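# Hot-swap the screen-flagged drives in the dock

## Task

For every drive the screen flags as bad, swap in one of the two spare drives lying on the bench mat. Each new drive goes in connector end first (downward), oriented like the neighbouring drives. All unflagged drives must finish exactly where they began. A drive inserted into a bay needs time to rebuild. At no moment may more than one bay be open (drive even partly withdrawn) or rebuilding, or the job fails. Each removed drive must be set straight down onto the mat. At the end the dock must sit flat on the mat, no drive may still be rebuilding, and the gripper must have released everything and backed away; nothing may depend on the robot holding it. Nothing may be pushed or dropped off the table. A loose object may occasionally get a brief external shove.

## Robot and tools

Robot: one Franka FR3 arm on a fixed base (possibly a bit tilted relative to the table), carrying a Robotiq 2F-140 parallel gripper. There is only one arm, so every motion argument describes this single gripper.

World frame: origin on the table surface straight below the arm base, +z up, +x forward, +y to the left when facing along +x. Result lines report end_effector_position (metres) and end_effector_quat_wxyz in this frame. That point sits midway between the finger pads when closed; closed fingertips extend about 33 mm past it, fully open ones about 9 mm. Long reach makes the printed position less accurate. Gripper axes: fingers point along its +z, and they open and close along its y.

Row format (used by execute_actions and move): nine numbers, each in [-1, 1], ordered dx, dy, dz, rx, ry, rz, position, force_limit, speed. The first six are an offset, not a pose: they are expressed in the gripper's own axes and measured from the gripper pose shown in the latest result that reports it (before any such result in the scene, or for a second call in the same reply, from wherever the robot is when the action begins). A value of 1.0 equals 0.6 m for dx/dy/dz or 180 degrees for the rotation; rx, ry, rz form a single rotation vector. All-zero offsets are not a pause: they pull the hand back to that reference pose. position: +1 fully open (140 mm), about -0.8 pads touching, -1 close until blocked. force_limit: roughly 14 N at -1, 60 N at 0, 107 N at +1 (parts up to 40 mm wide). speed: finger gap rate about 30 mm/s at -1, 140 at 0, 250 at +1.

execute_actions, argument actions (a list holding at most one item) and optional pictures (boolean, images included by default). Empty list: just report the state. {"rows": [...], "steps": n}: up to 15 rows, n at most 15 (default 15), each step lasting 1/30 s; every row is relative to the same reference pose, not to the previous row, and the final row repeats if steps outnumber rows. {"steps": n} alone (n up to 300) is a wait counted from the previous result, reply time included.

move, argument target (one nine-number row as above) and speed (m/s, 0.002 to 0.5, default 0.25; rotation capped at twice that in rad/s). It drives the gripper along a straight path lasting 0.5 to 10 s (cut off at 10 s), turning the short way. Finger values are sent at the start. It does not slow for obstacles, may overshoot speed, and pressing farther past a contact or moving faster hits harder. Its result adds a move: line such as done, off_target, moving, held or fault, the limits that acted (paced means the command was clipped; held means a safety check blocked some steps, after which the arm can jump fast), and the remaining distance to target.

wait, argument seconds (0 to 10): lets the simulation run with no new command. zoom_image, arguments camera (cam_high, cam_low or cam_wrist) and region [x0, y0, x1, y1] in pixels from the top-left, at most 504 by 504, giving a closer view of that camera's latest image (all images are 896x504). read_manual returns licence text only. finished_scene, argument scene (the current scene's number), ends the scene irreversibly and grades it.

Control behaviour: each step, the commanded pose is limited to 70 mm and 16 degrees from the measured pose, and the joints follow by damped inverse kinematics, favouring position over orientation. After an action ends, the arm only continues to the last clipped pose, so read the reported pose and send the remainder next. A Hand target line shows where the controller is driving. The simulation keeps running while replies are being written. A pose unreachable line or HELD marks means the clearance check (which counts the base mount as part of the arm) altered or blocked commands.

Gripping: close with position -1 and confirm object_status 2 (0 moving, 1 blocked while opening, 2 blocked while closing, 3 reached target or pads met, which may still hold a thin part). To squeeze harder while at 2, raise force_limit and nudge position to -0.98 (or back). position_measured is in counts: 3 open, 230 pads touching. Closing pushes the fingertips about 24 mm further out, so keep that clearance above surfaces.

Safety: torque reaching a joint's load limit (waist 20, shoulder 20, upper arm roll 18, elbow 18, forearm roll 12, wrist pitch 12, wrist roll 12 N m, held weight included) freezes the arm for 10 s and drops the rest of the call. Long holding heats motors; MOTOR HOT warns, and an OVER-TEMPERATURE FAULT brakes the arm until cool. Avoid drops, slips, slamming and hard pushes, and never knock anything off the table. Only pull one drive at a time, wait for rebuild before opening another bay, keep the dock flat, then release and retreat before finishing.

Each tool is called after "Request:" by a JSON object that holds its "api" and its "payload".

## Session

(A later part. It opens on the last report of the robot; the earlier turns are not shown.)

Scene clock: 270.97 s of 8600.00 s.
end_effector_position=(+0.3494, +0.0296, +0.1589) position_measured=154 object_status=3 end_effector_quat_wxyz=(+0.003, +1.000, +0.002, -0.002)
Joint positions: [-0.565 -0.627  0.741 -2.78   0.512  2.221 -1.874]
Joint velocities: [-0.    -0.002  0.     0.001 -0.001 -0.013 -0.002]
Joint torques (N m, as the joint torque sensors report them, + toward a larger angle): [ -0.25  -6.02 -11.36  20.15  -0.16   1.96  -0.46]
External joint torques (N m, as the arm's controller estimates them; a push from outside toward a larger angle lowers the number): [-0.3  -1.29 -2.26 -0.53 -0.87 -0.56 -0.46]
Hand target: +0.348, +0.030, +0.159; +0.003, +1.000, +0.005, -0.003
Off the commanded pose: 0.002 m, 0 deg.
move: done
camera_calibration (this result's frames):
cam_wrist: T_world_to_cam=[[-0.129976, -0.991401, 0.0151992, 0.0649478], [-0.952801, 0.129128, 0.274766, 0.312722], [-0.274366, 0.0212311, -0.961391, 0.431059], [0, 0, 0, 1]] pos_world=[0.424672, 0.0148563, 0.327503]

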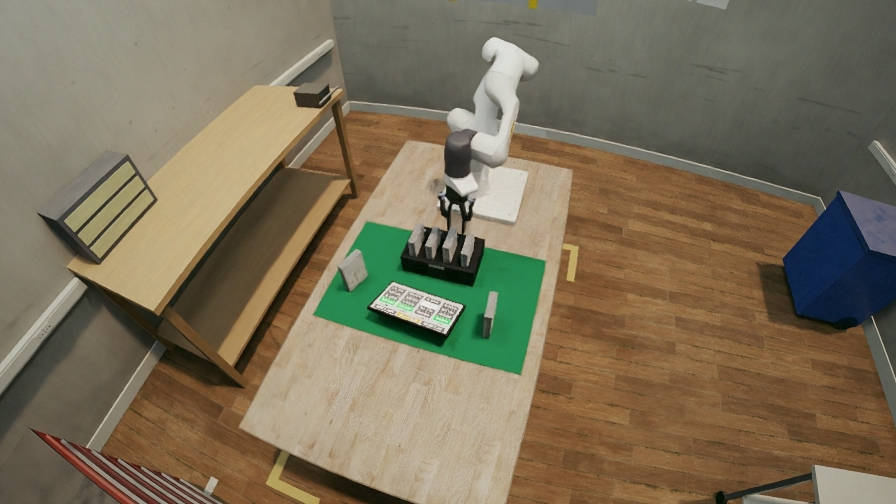

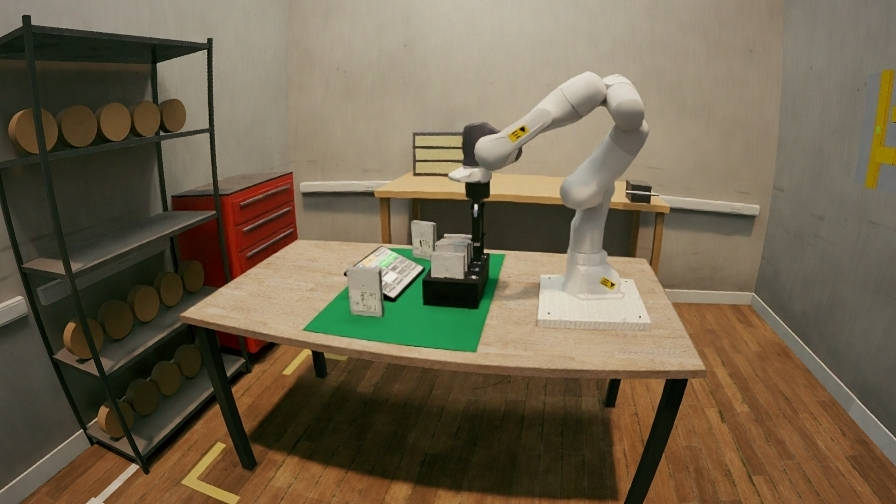

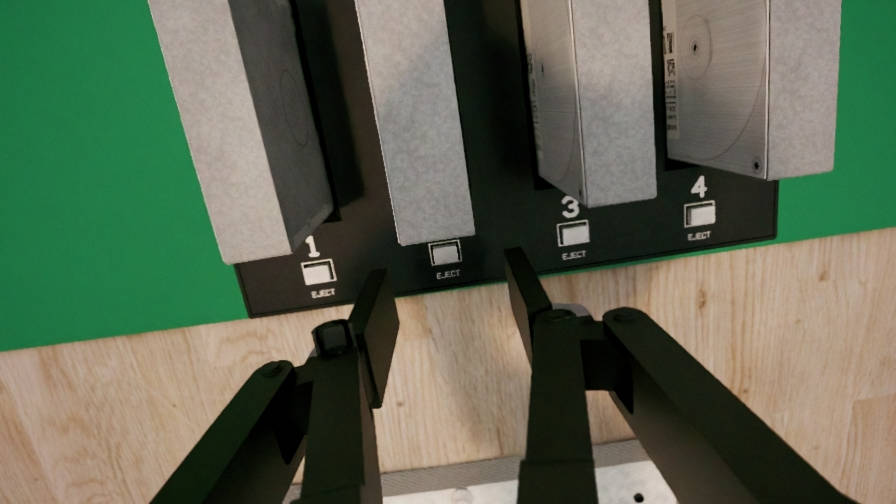

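Request:
{"api": "move", "payload": {"target": [0.131,0.002,0,0,0,0,-0.2,0,0], "speed": 0.06}}

Request:
{"api": "move", "payload": {"target": [0,0,0,0,0,0,-1,0.2,-0.3]}}

Request:
{"api": "move", "payload": {"target": [0,0,-0.3,0,0,0,-1,0.2,-0.3], "speed": 0.1}}

Scene clock: 276.13 s of 8600.00 s.
end_effector_position=(+0.4262, +0.0280, +0.1576) position_measured=154 object_status=3 end_effector_quat_wxyz=(+0.001, +1.000, +0.006, -0.004)
Joint positions: [-0.81  -0.369  0.929 -2.561  0.388  2.289 -1.806]
Joint velocities: [-0.025 -0.     0.025  0.004  0.     0.001  0.02 ]
Joint torques (N m, as the joint torque sensors report them, + toward a larger angle): [-1.43 -8.45 -6.2  20.5  -0.14  3.05  0.03]
External joint torques (N m, as the arm's controller estimates them; a push from outside toward a larger angle lowers the number): [-1.45 -0.57  1.62 -0.52 -0.82  0.55  0.03]
Hand target: +0.428, +0.027, +0.158; +0.003, +1.000, +0.001, -0.002
Off the commanded pose: 0.002 m, 1 deg.
move: done
camera_calibration (this result's frames):
cam_wrist: T_world_to_cam=[[-0.122154, -0.992422, 0.0133027, 0.0703789], [-0.952662, 0.120998, 0.278916, 0.385971], [-0.278412, 0.0213977, -0.960223, 0.452448], [0, 0, 0, 1]] pos_world=[0.502264, 0.0134624, 0.325862]

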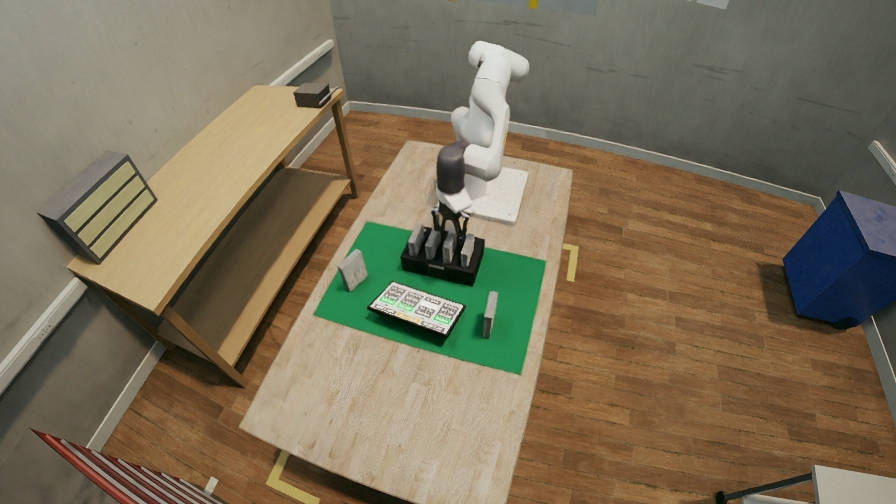

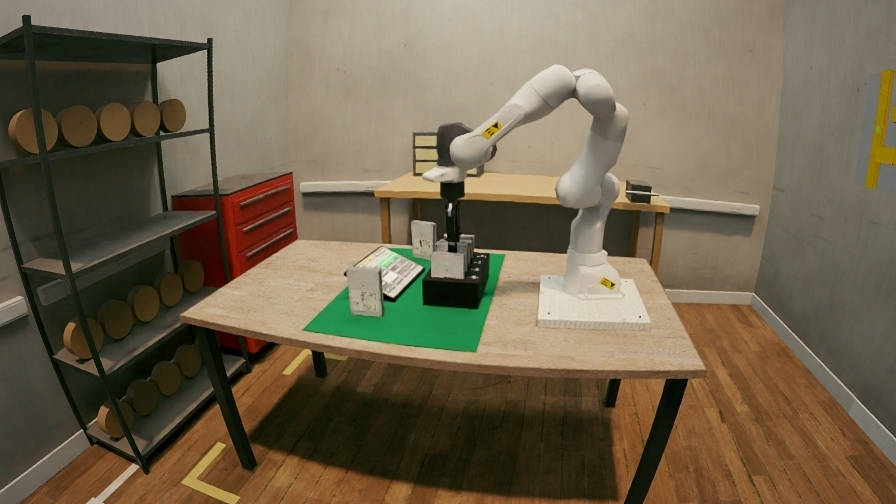

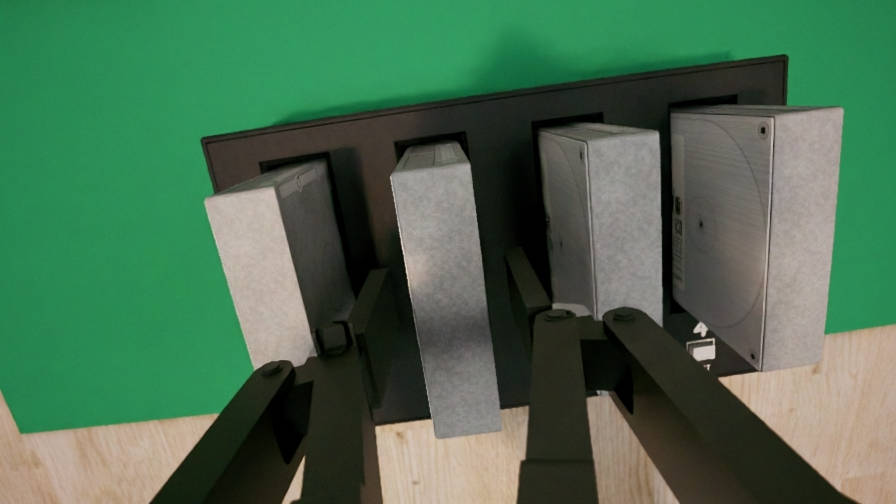

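Scene clock: 276.63 s of 8600.00 s.
end_effector_position=(+0.4263, +0.0284, +0.1577) position_measured=195 object_status=0 end_effector_quat_wxyz=(+0.001, +1.000, +0.006, -0.004)
Joint positions: [-0.81  -0.369  0.929 -2.56   0.389  2.288 -1.806]
Joint velocities: [-0.001  0.002  0.     0.    -0.001 -0.    -0.001]
Joint torques (N m, as the joint torque sensors report them, + toward a larger angle): [-1.37 -7.98 -7.92 19.76  0.66  2.54 -0.31]
External joint torques (N m, as the arm's controller estimates them; a push from outside toward a larger angle lowers the number): [-1.39 -0.19 -0.16 -1.22  0.    0.05 -0.31]
Hand target: +0.426, +0.028, +0.158; +0.001, +1.000, +0.006, -0.004
Off the commanded pose: 0.000 m, 0 deg.
move: done
camera_calibration (this result's frames):
cam_wrist: T_world_to_cam=[[-0.122096, -0.992436, 0.0127559, 0.0708037], [-0.952659, 0.120788, 0.279018, 0.385965], [-0.278448, 0.0219148, -0.960201, 0.452579], [0, 0, 0, 1]] pos_world=[0.502357, 0.01373, 0.325973]

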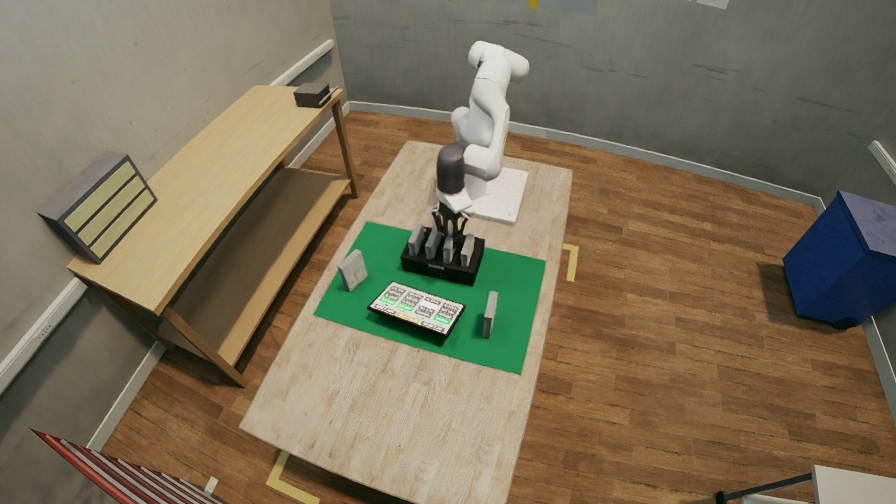

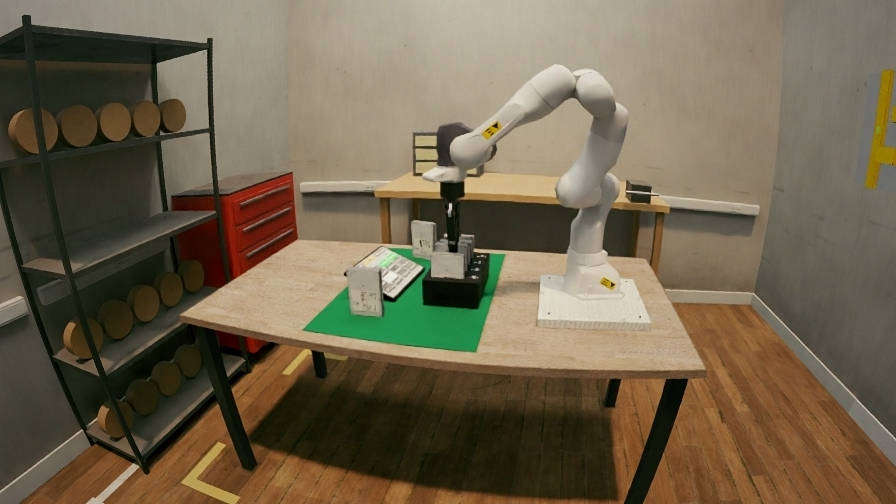

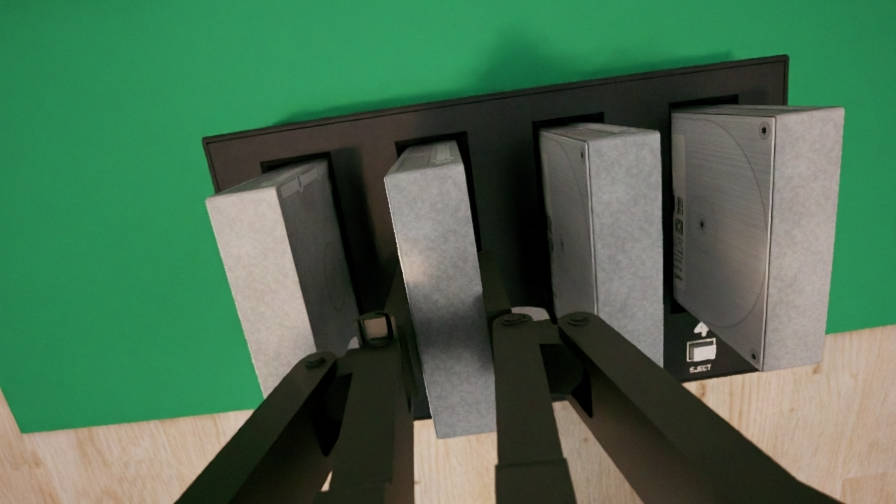

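Scene clock: 279.03 s of 8600.00 s.
end_effector_position=(+0.4283, +0.0341, +0.3337) position_measured=195 object_status=2 end_effector_quat_wxyz=(-0.004, +1.000, +0.009, -0.006)
Joint positions: [-0.733 -0.549  0.703 -2.246  0.356  1.783 -1.823]
Joint velocities: [ 0.001 -0.    -0.001  0.001  0.    -0.01  -0.001]
Joint torques (N m, as the joint torque sensors report them, + toward a larger angle): [ -1.34  -9.38 -13.89  25.5   -0.05   2.66  -0.4 ]
External joint torques (N m, as the arm's controller estimates them; a push from outside toward a larger angle lowers the number): [-1.34 -2.94 -3.37  2.42 -0.92  0.17 -0.39]
Hand target: +0.430, +0.032, +0.338; -0.001, +1.000, +0.010, -0.003
Off the commanded pose: 0.007 m, 1 deg.
move: off_target
camera_calibration (this result's frames):
cam_wrist: T_world_to_cam=[[-0.116192, -0.993219, 0.00380507, 0.0750076], [-0.951734, 0.112433, 0.285591, 0.335707], [-0.284082, 0.029562, -0.958344, 0.62351], [0, 0, 0, 1]] pos_world=[0.505347, 0.0183221, 0.501377]

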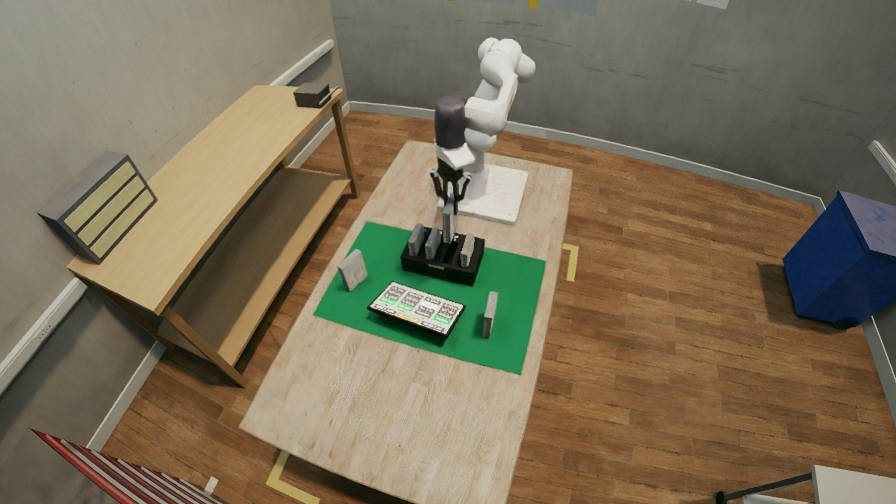

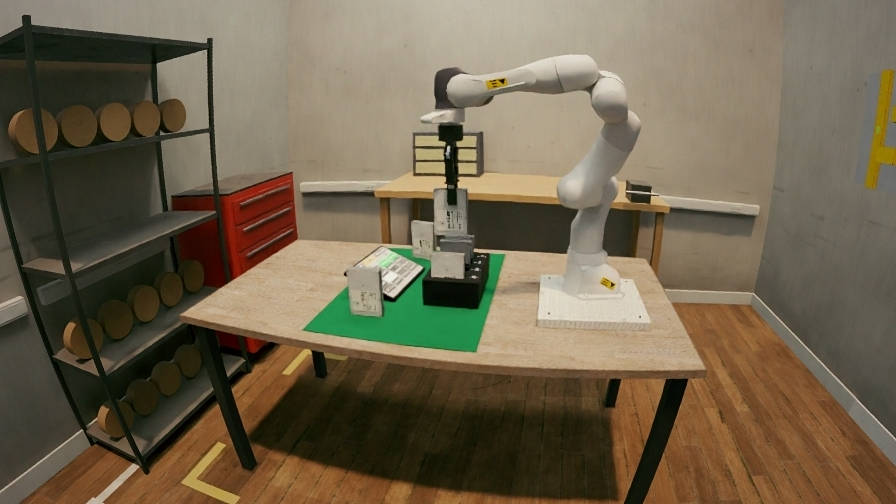

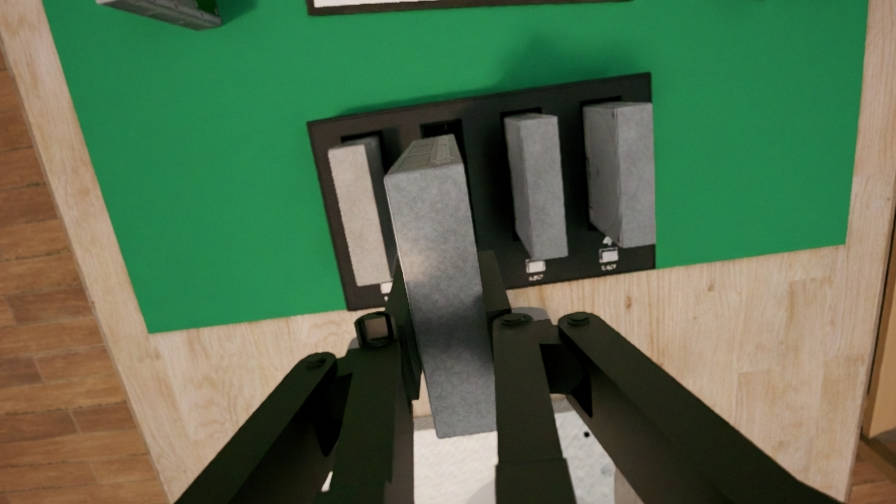

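Request:
{"api": "move", "payload": {"target": [0.01,0.465,0,-0.003,0.006,0.005,-1,0.2,0], "speed": 0.2}}

Request:
{"api": "move", "payload": {"target": [0,0,0.295,0,0.004,0,-1,0.2,0], "speed": 0.12}}

Scene clock: 285.07 s of 8600.00 s.
end_effector_position=(+0.4332, -0.2437, +0.3295) position_measured=195 object_status=2 end_effector_quat_wxyz=(-0.002, +1.000, -0.008, -0.002)
Joint positions: [-0.92  -0.217  0.415 -2.076  0.092  1.871 -2.14 ]
Joint velocities: [-0.     0.001  0.    -0.     0.002  0.    -0.028]
Joint torques (N m, as the joint torque sensors report them, + toward a larger angle): [ -0.15 -25.01  -4.18  26.51  -0.01   3.72  -0.73]
External joint torques (N m, as the arm's controller estimates them; a push from outside toward a larger angle lowers the number): [-0.19 -3.25 -1.3   2.13 -0.88  1.23 -0.73]
Hand target: +0.437, -0.247, +0.335; +0.004, +1.000, -0.000, +0.004
Off the commanded pose: 0.006 m, 1 deg.
move: off_target
camera_calibration (this result's frames):
cam_wrist: T_world_to_cam=[[-0.150693, -0.988564, 0.0057342, -0.184892], [-0.949492, 0.146347, 0.277574, 0.382801], [-0.275239, 0.0363839, -0.960687, 0.627702], [0, 0, 0, 1]] pos_world=[0.508373, -0.261638, 0.49783]

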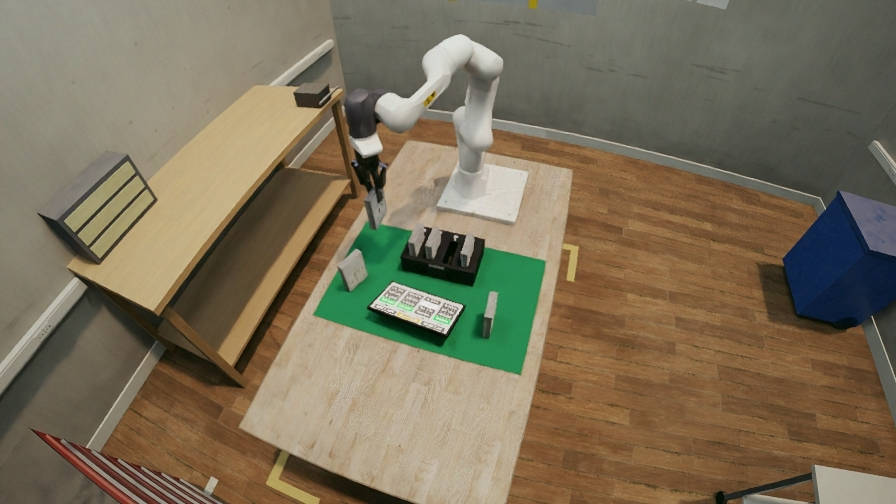

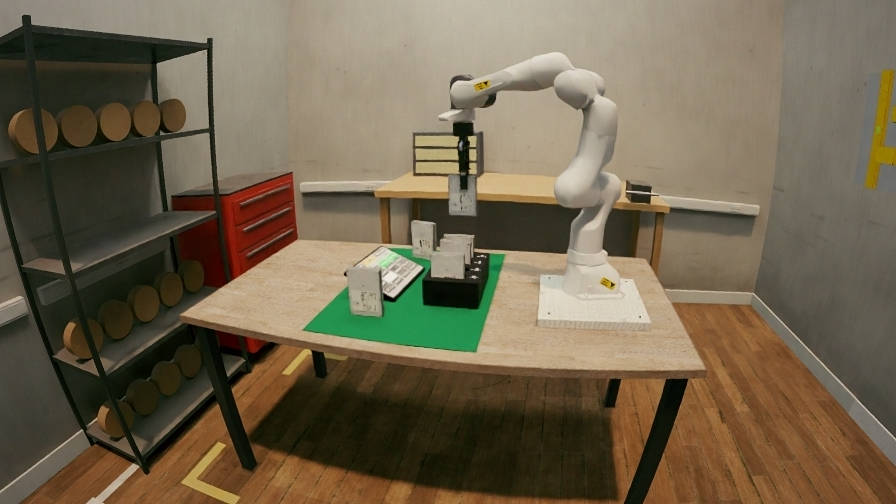

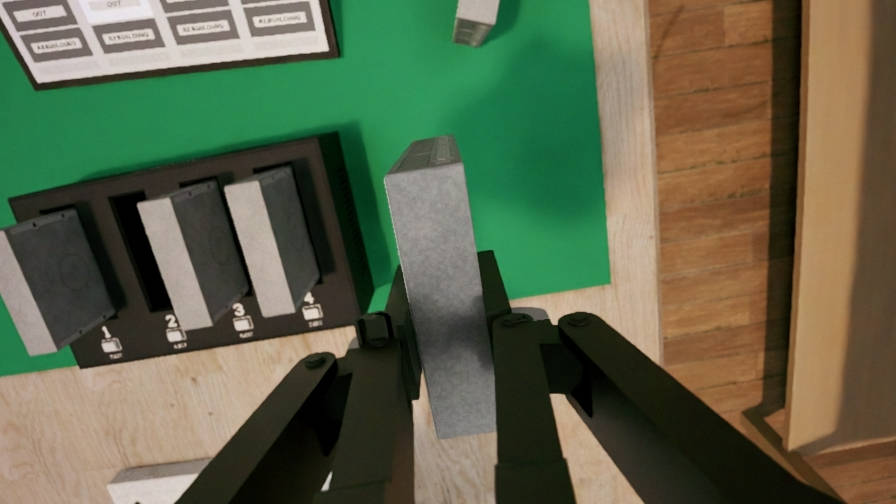

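Scene clock: 287.17 s of 8600.00 s.
end_effector_position=(+0.4233, -0.2427, +0.1480) position_measured=195 object_status=2 end_effector_quat_wxyz=(-0.007, +1.000, -0.009, -0.004)
Joint positions: [-0.92  -0.035  0.441 -2.382  0.03   2.338 -2.099]
Joint velocities: [-0.     0.003  0.     0.001 -0.005  0.011  0.012]
Joint torques (N m, as the joint torque sensors report them, + toward a larger angle): [ -0.93 -28.35  -0.18  22.95  -0.28   3.75   0.03]
External joint torques (N m, as the arm's controller estimates them; a push from outside toward a larger angle lowers the number): [-0.85 -3.33  0.36  1.37 -0.92  1.3   0.03]
Hand target: +0.429, -0.246, +0.152; -0.001, +1.000, -0.012, +0.002
Off the commanded pose: 0.010 m, 1 deg.
move: off_target
camera_calibration (this result's frames):
cam_wrist: T_world_to_cam=[[-0.151243, -0.988494, -0.00228536, -0.182884], [-0.948337, 0.144446, 0.282474, 0.421971], [-0.278894, 0.0448895, -0.959272, 0.453985], [0, 0, 0, 1]] pos_world=[0.499125, -0.262111, 0.315881]

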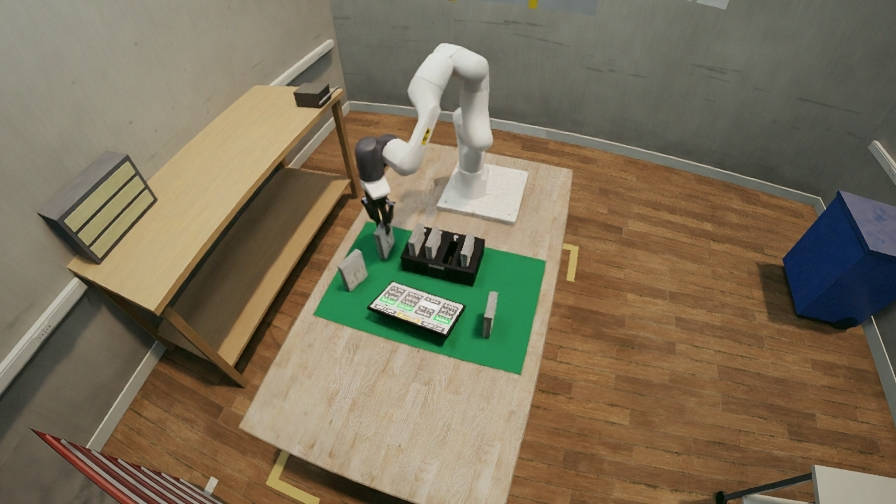

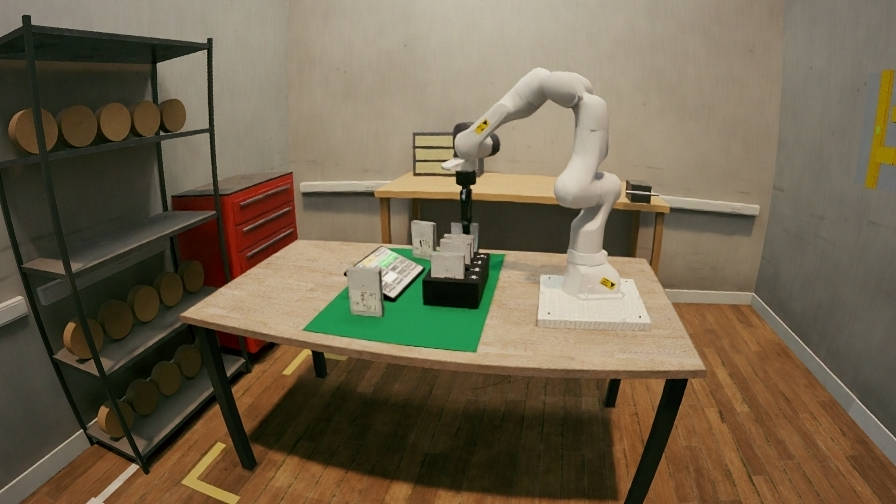

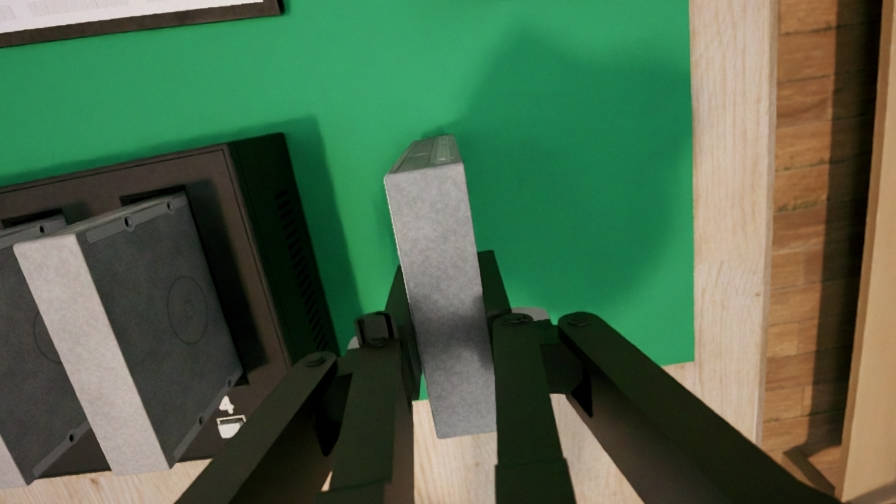

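Request:
{"api": "move", "payload": {"target": [0.005,0.003,0.028,-0.008,0.004,0,-1,0.2,0], "speed": 0.015}}

Scene clock: 290.37 s of 8600.00 s.
end_effector_position=(+0.4197, -0.2415, +0.1317) position_measured=195 object_status=2 end_effector_quat_wxyz=(+0.000, +1.000, -0.005, -0.007)
Joint positions: [-0.918 -0.015  0.444 -2.411 -0.002  2.387 -2.078]
Joint velocities: [ 0.002 -0.001 -0.    -0.003 -0.006  0.001  0.007]
Joint torques (N m, as the joint torque sensors report them, + toward a larger angle): [ -1.02 -22.85   0.87  19.63  -0.89   6.27   0.4 ]
External joint torques (N m, as the arm's controller estimates them; a push from outside toward a larger angle lowers the number): [-1.    2.41  1.09 -1.46 -1.49  3.8   0.4 ]
Hand target: +0.426, -0.244, +0.131; +0.006, +1.000, -0.009, +0.001
Off the commanded pose: 0.007 m, 1 deg.
move: off_target
camera_calibration (this result's frames):
cam_wrist: T_world_to_cam=[[-0.143443, -0.989583, 0.0122178, -0.187827], [-0.947968, 0.140936, 0.28547, 0.42152], [-0.284218, 0.0293666, -0.95831, 0.435648], [0, 0, 0, 1]] pos_world=[0.496464, -0.258072, 0.299449]

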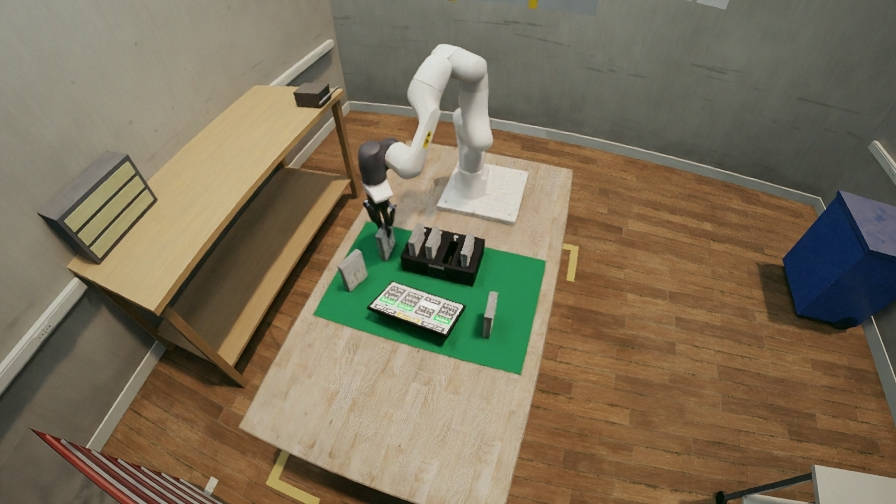

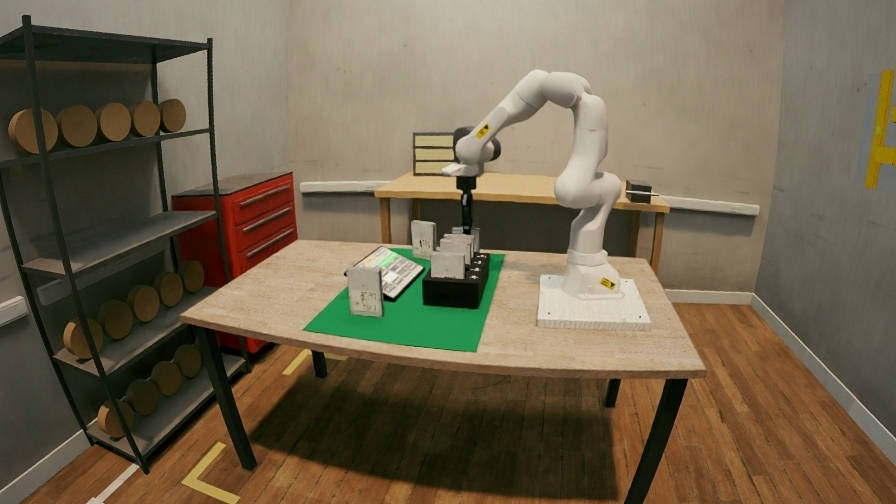

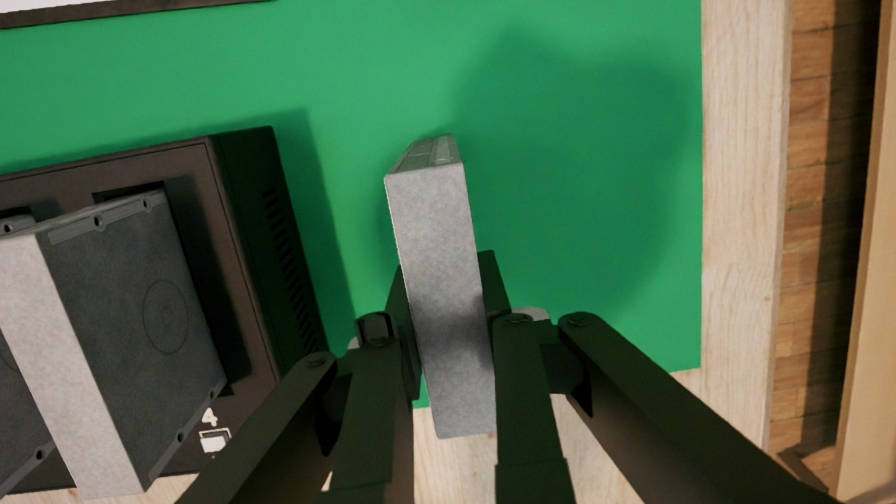

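Target spare (0.601,-0.306).

Request:
{"api": "move", "payload": {"target": [0,0,0,0,0,0,0.1,0,-0.5]}}

Request:
{"api": "move", "payload": {"target": [0,0,-0.12,0,0,0,0.1,0,0], "speed": 0.12}}

Request:
{"api": "move", "payload": {"target": [0.3,0.105,0,0,0.004,0.113,0.1,0,0], "speed": 0.2}}

Scene clock: 294.10 s of 8600.00 s.
end_effector_position=(+0.4194, -0.2412, +0.1317) position_measured=117 object_status=3 end_effector_quat_wxyz=(+0.000, +1.000, -0.005, -0.008)
Joint positions: [-0.918 -0.016  0.444 -2.411 -0.003  2.386 -2.076]
Joint velocities: [ 0.    -0.002 -0.     0.001  0.     0.     0.001]
Joint torques (N m, as the joint torque sensors report them, + toward a larger angle): [ -0.58 -26.17   0.06  19.93   0.77   2.64  -0.41]
External joint torques (N m, as the arm's controller estimates them; a push from outside toward a larger angle lowers the number): [-0.62 -0.84  0.23 -1.26  0.16  0.15 -0.41]
Hand target: +0.420, -0.242, +0.132; +0.000, +1.000, -0.005, -0.007
Off the commanded pose: 0.000 m, 0 deg.
move: done
camera_calibration (this result's frames):
cam_wrist: T_world_to_cam=[[-0.14428, -0.989456, 0.0126719, -0.187244], [-0.947538, 0.141836, 0.286451, 0.421099], [-0.285228, 0.029322, -0.958011, 0.435957], [0, 0, 0, 1]] pos_world=[0.496339, -0.25778, 0.2994]

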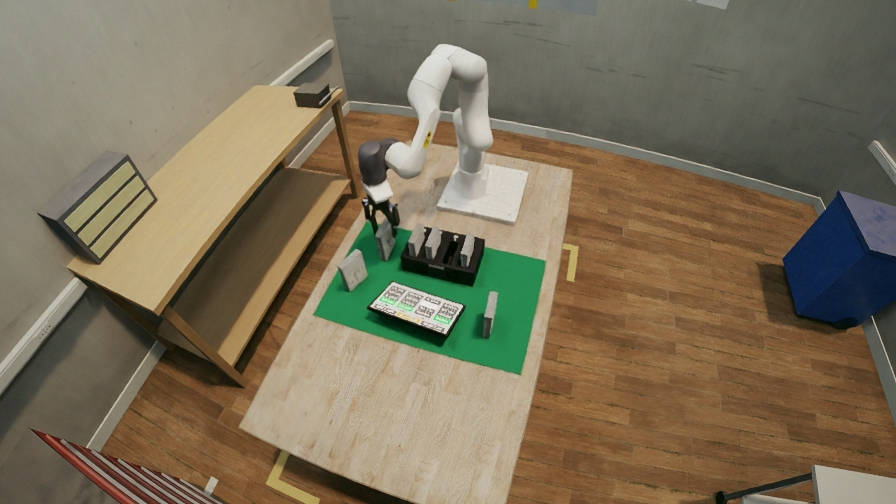

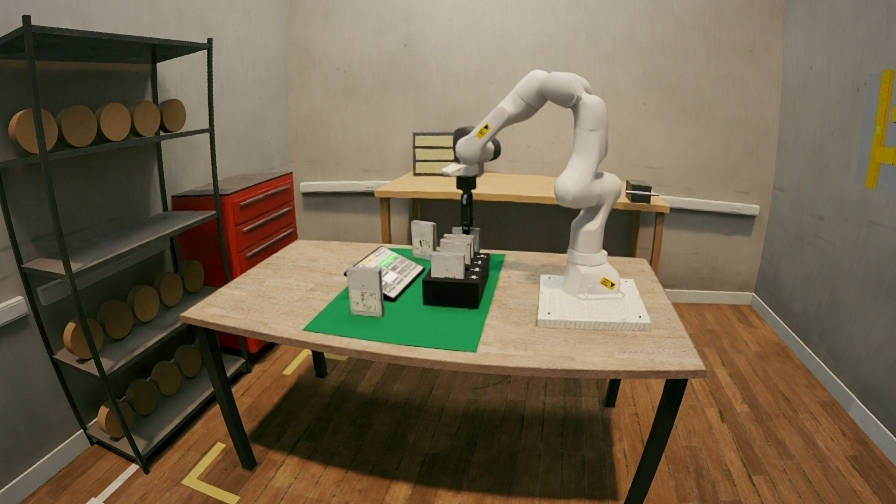

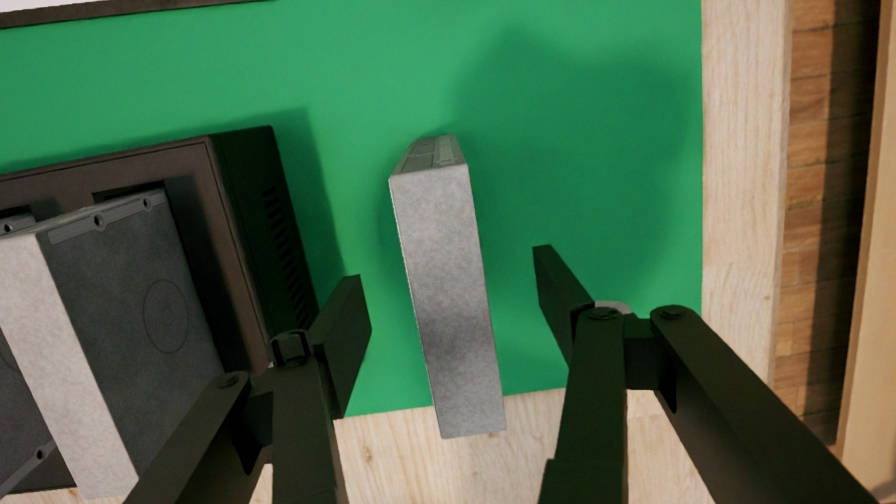

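Scene clock: 295.33 s of 8600.00 s.
end_effector_position=(+0.4229, -0.2410, +0.2039) position_measured=117 object_status=3 end_effector_quat_wxyz=(+0.002, +1.000, -0.007, -0.005)
Joint positions: [-0.917 -0.14   0.44  -2.332  0.062  2.199 -2.118]
Joint velocities: [ 0.003  0.     0.    -0.001 -0.001 -0.01  -0.009]
Joint torques (N m, as the joint torque sensors report them, + toward a larger angle): [  0.   -24.22  -2.66  22.43   1.62   1.9   -0.67]
External joint torques (N m, as the arm's controller estimates them; a push from outside toward a larger angle lowers the number): [-0.17 -1.37 -0.96 -0.46  0.91 -0.57 -0.67]
Hand target: +0.422, -0.240, +0.204; -0.000, +1.000, -0.004, -0.006
Off the commanded pose: 0.002 m, 0 deg.
move: done
camera_calibration (this result's frames):
cam_wrist: T_world_to_cam=[[-0.14807, -0.988861, 0.0151263, -0.186124], [-0.948268, 0.146301, 0.281751, 0.406113], [-0.280825, 0.027375, -0.959368, 0.504028], [0, 0, 0, 1]] pos_world=[0.499089, -0.257264, 0.371941]

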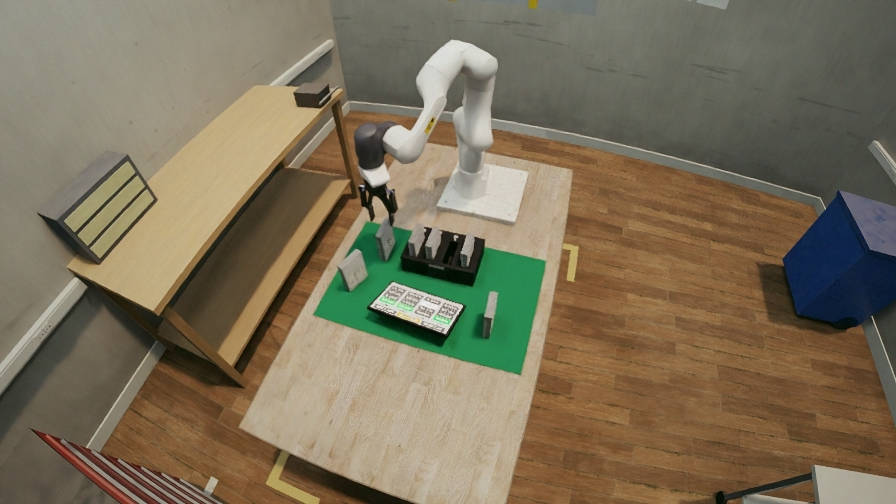

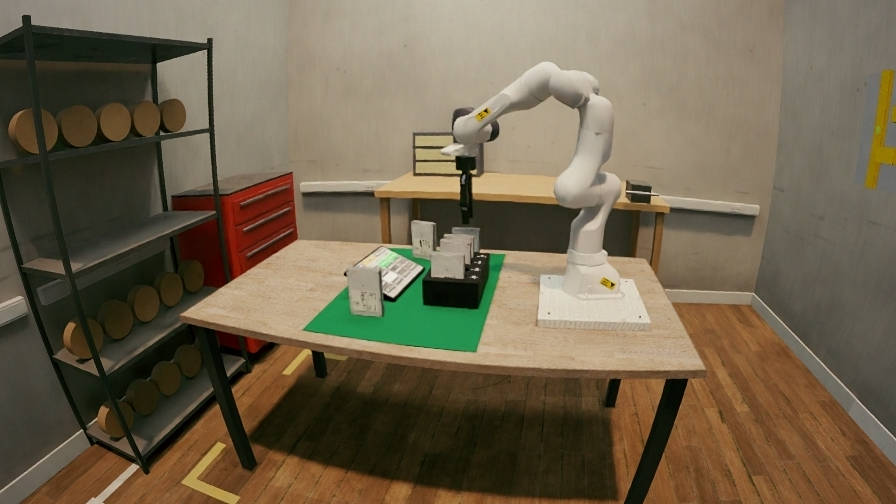

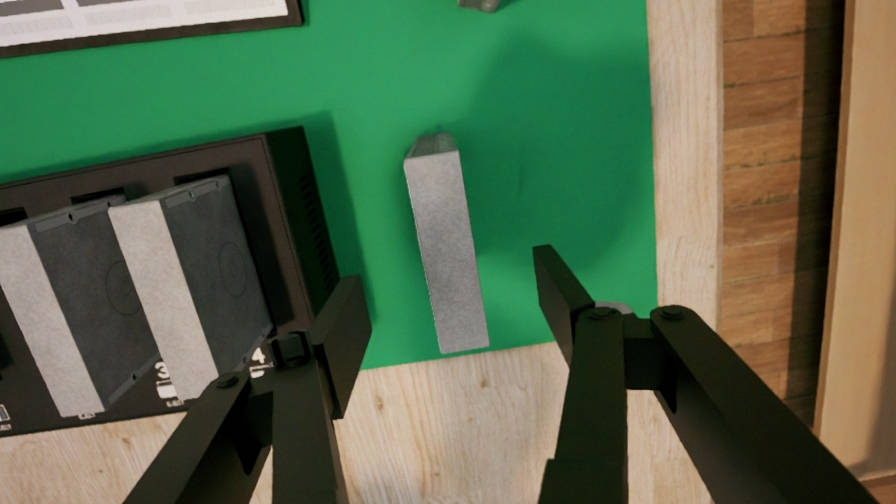

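Scene clock: 297.23 s of 8600.00 s.
end_effector_position=(+0.6021, -0.3069, +0.1998) position_measured=117 object_status=3 end_effector_quat_wxyz=(+0.005, +0.985, -0.174, +0.001)
Joint positions: [-0.706  0.442  0.338 -1.608 -0.17   2.029 -1.589]
Joint velocities: [ 0.004 -0.001 -0.001  0.001 -0.001 -0.005  0.026]
Joint torques (N m, as the joint torque sensors report them, + toward a larger angle): [  0.35 -44.54   3.61  23.67   1.05   1.85   0.04]
External joint torques (N m, as the arm's controller estimates them; a push from outside toward a larger angle lowers the number): [ 0.17 -0.51 -1.47 -0.19  0.27 -0.69  0.04]
Hand target: +0.601, -0.306, +0.199; +0.004, +0.983, -0.182, -0.001
Off the commanded pose: 0.003 m, 1 deg.
move: done
camera_calibration (this result's frames):
cam_wrist: T_world_to_cam=[[-0.465893, -0.884648, 0.0185009, -0.00208382], [-0.850294, 0.45339, 0.267279, 0.625021], [-0.244836, 0.108792, -0.963442, 0.556357], [0, 0, 0, 1]] pos_world=[0.666696, -0.345749, 0.369001]

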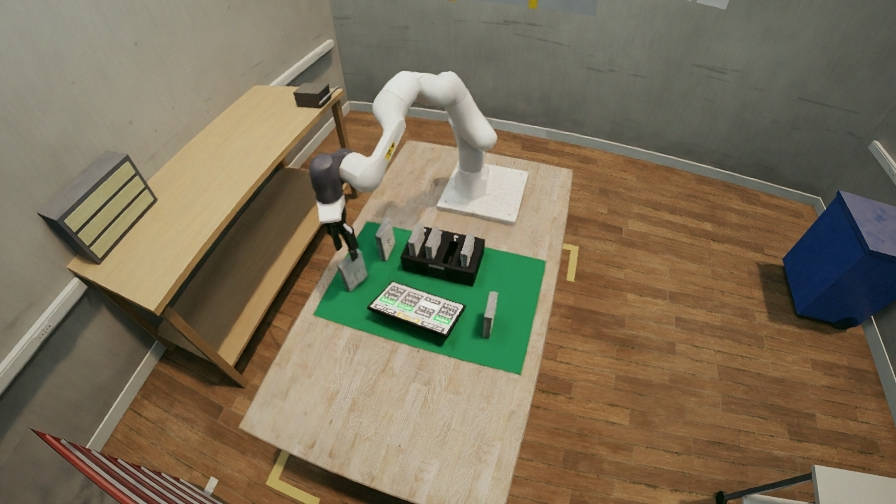

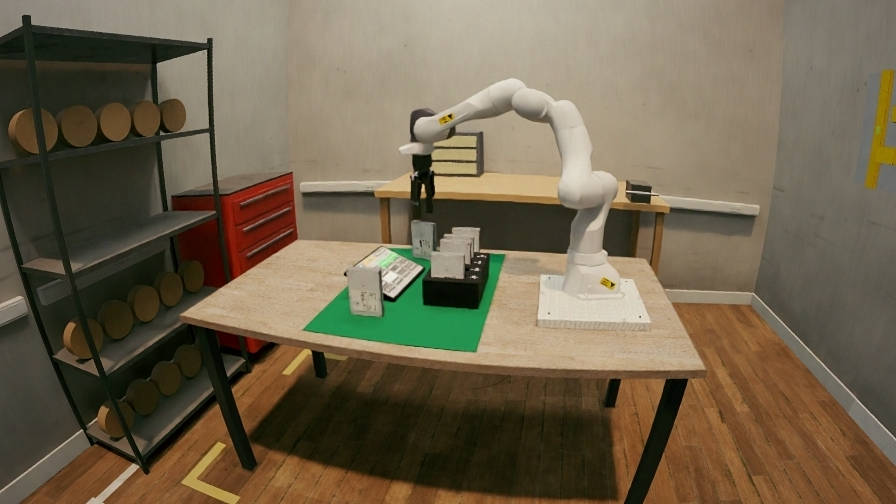

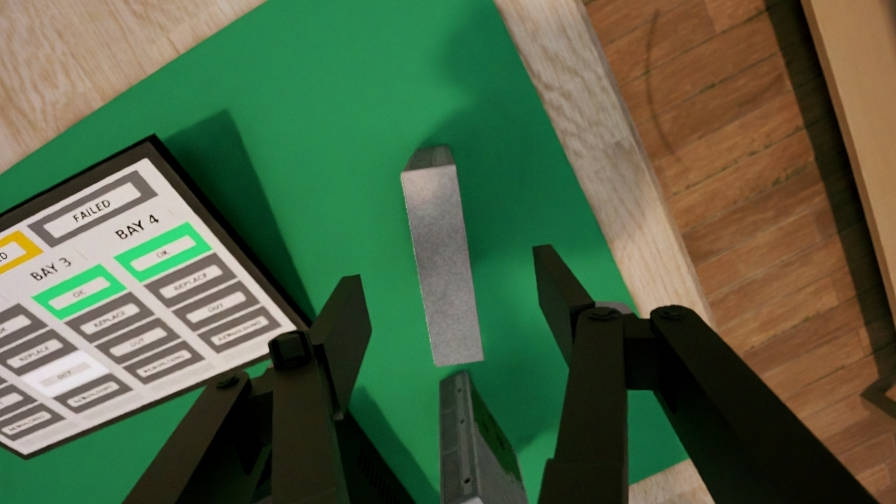

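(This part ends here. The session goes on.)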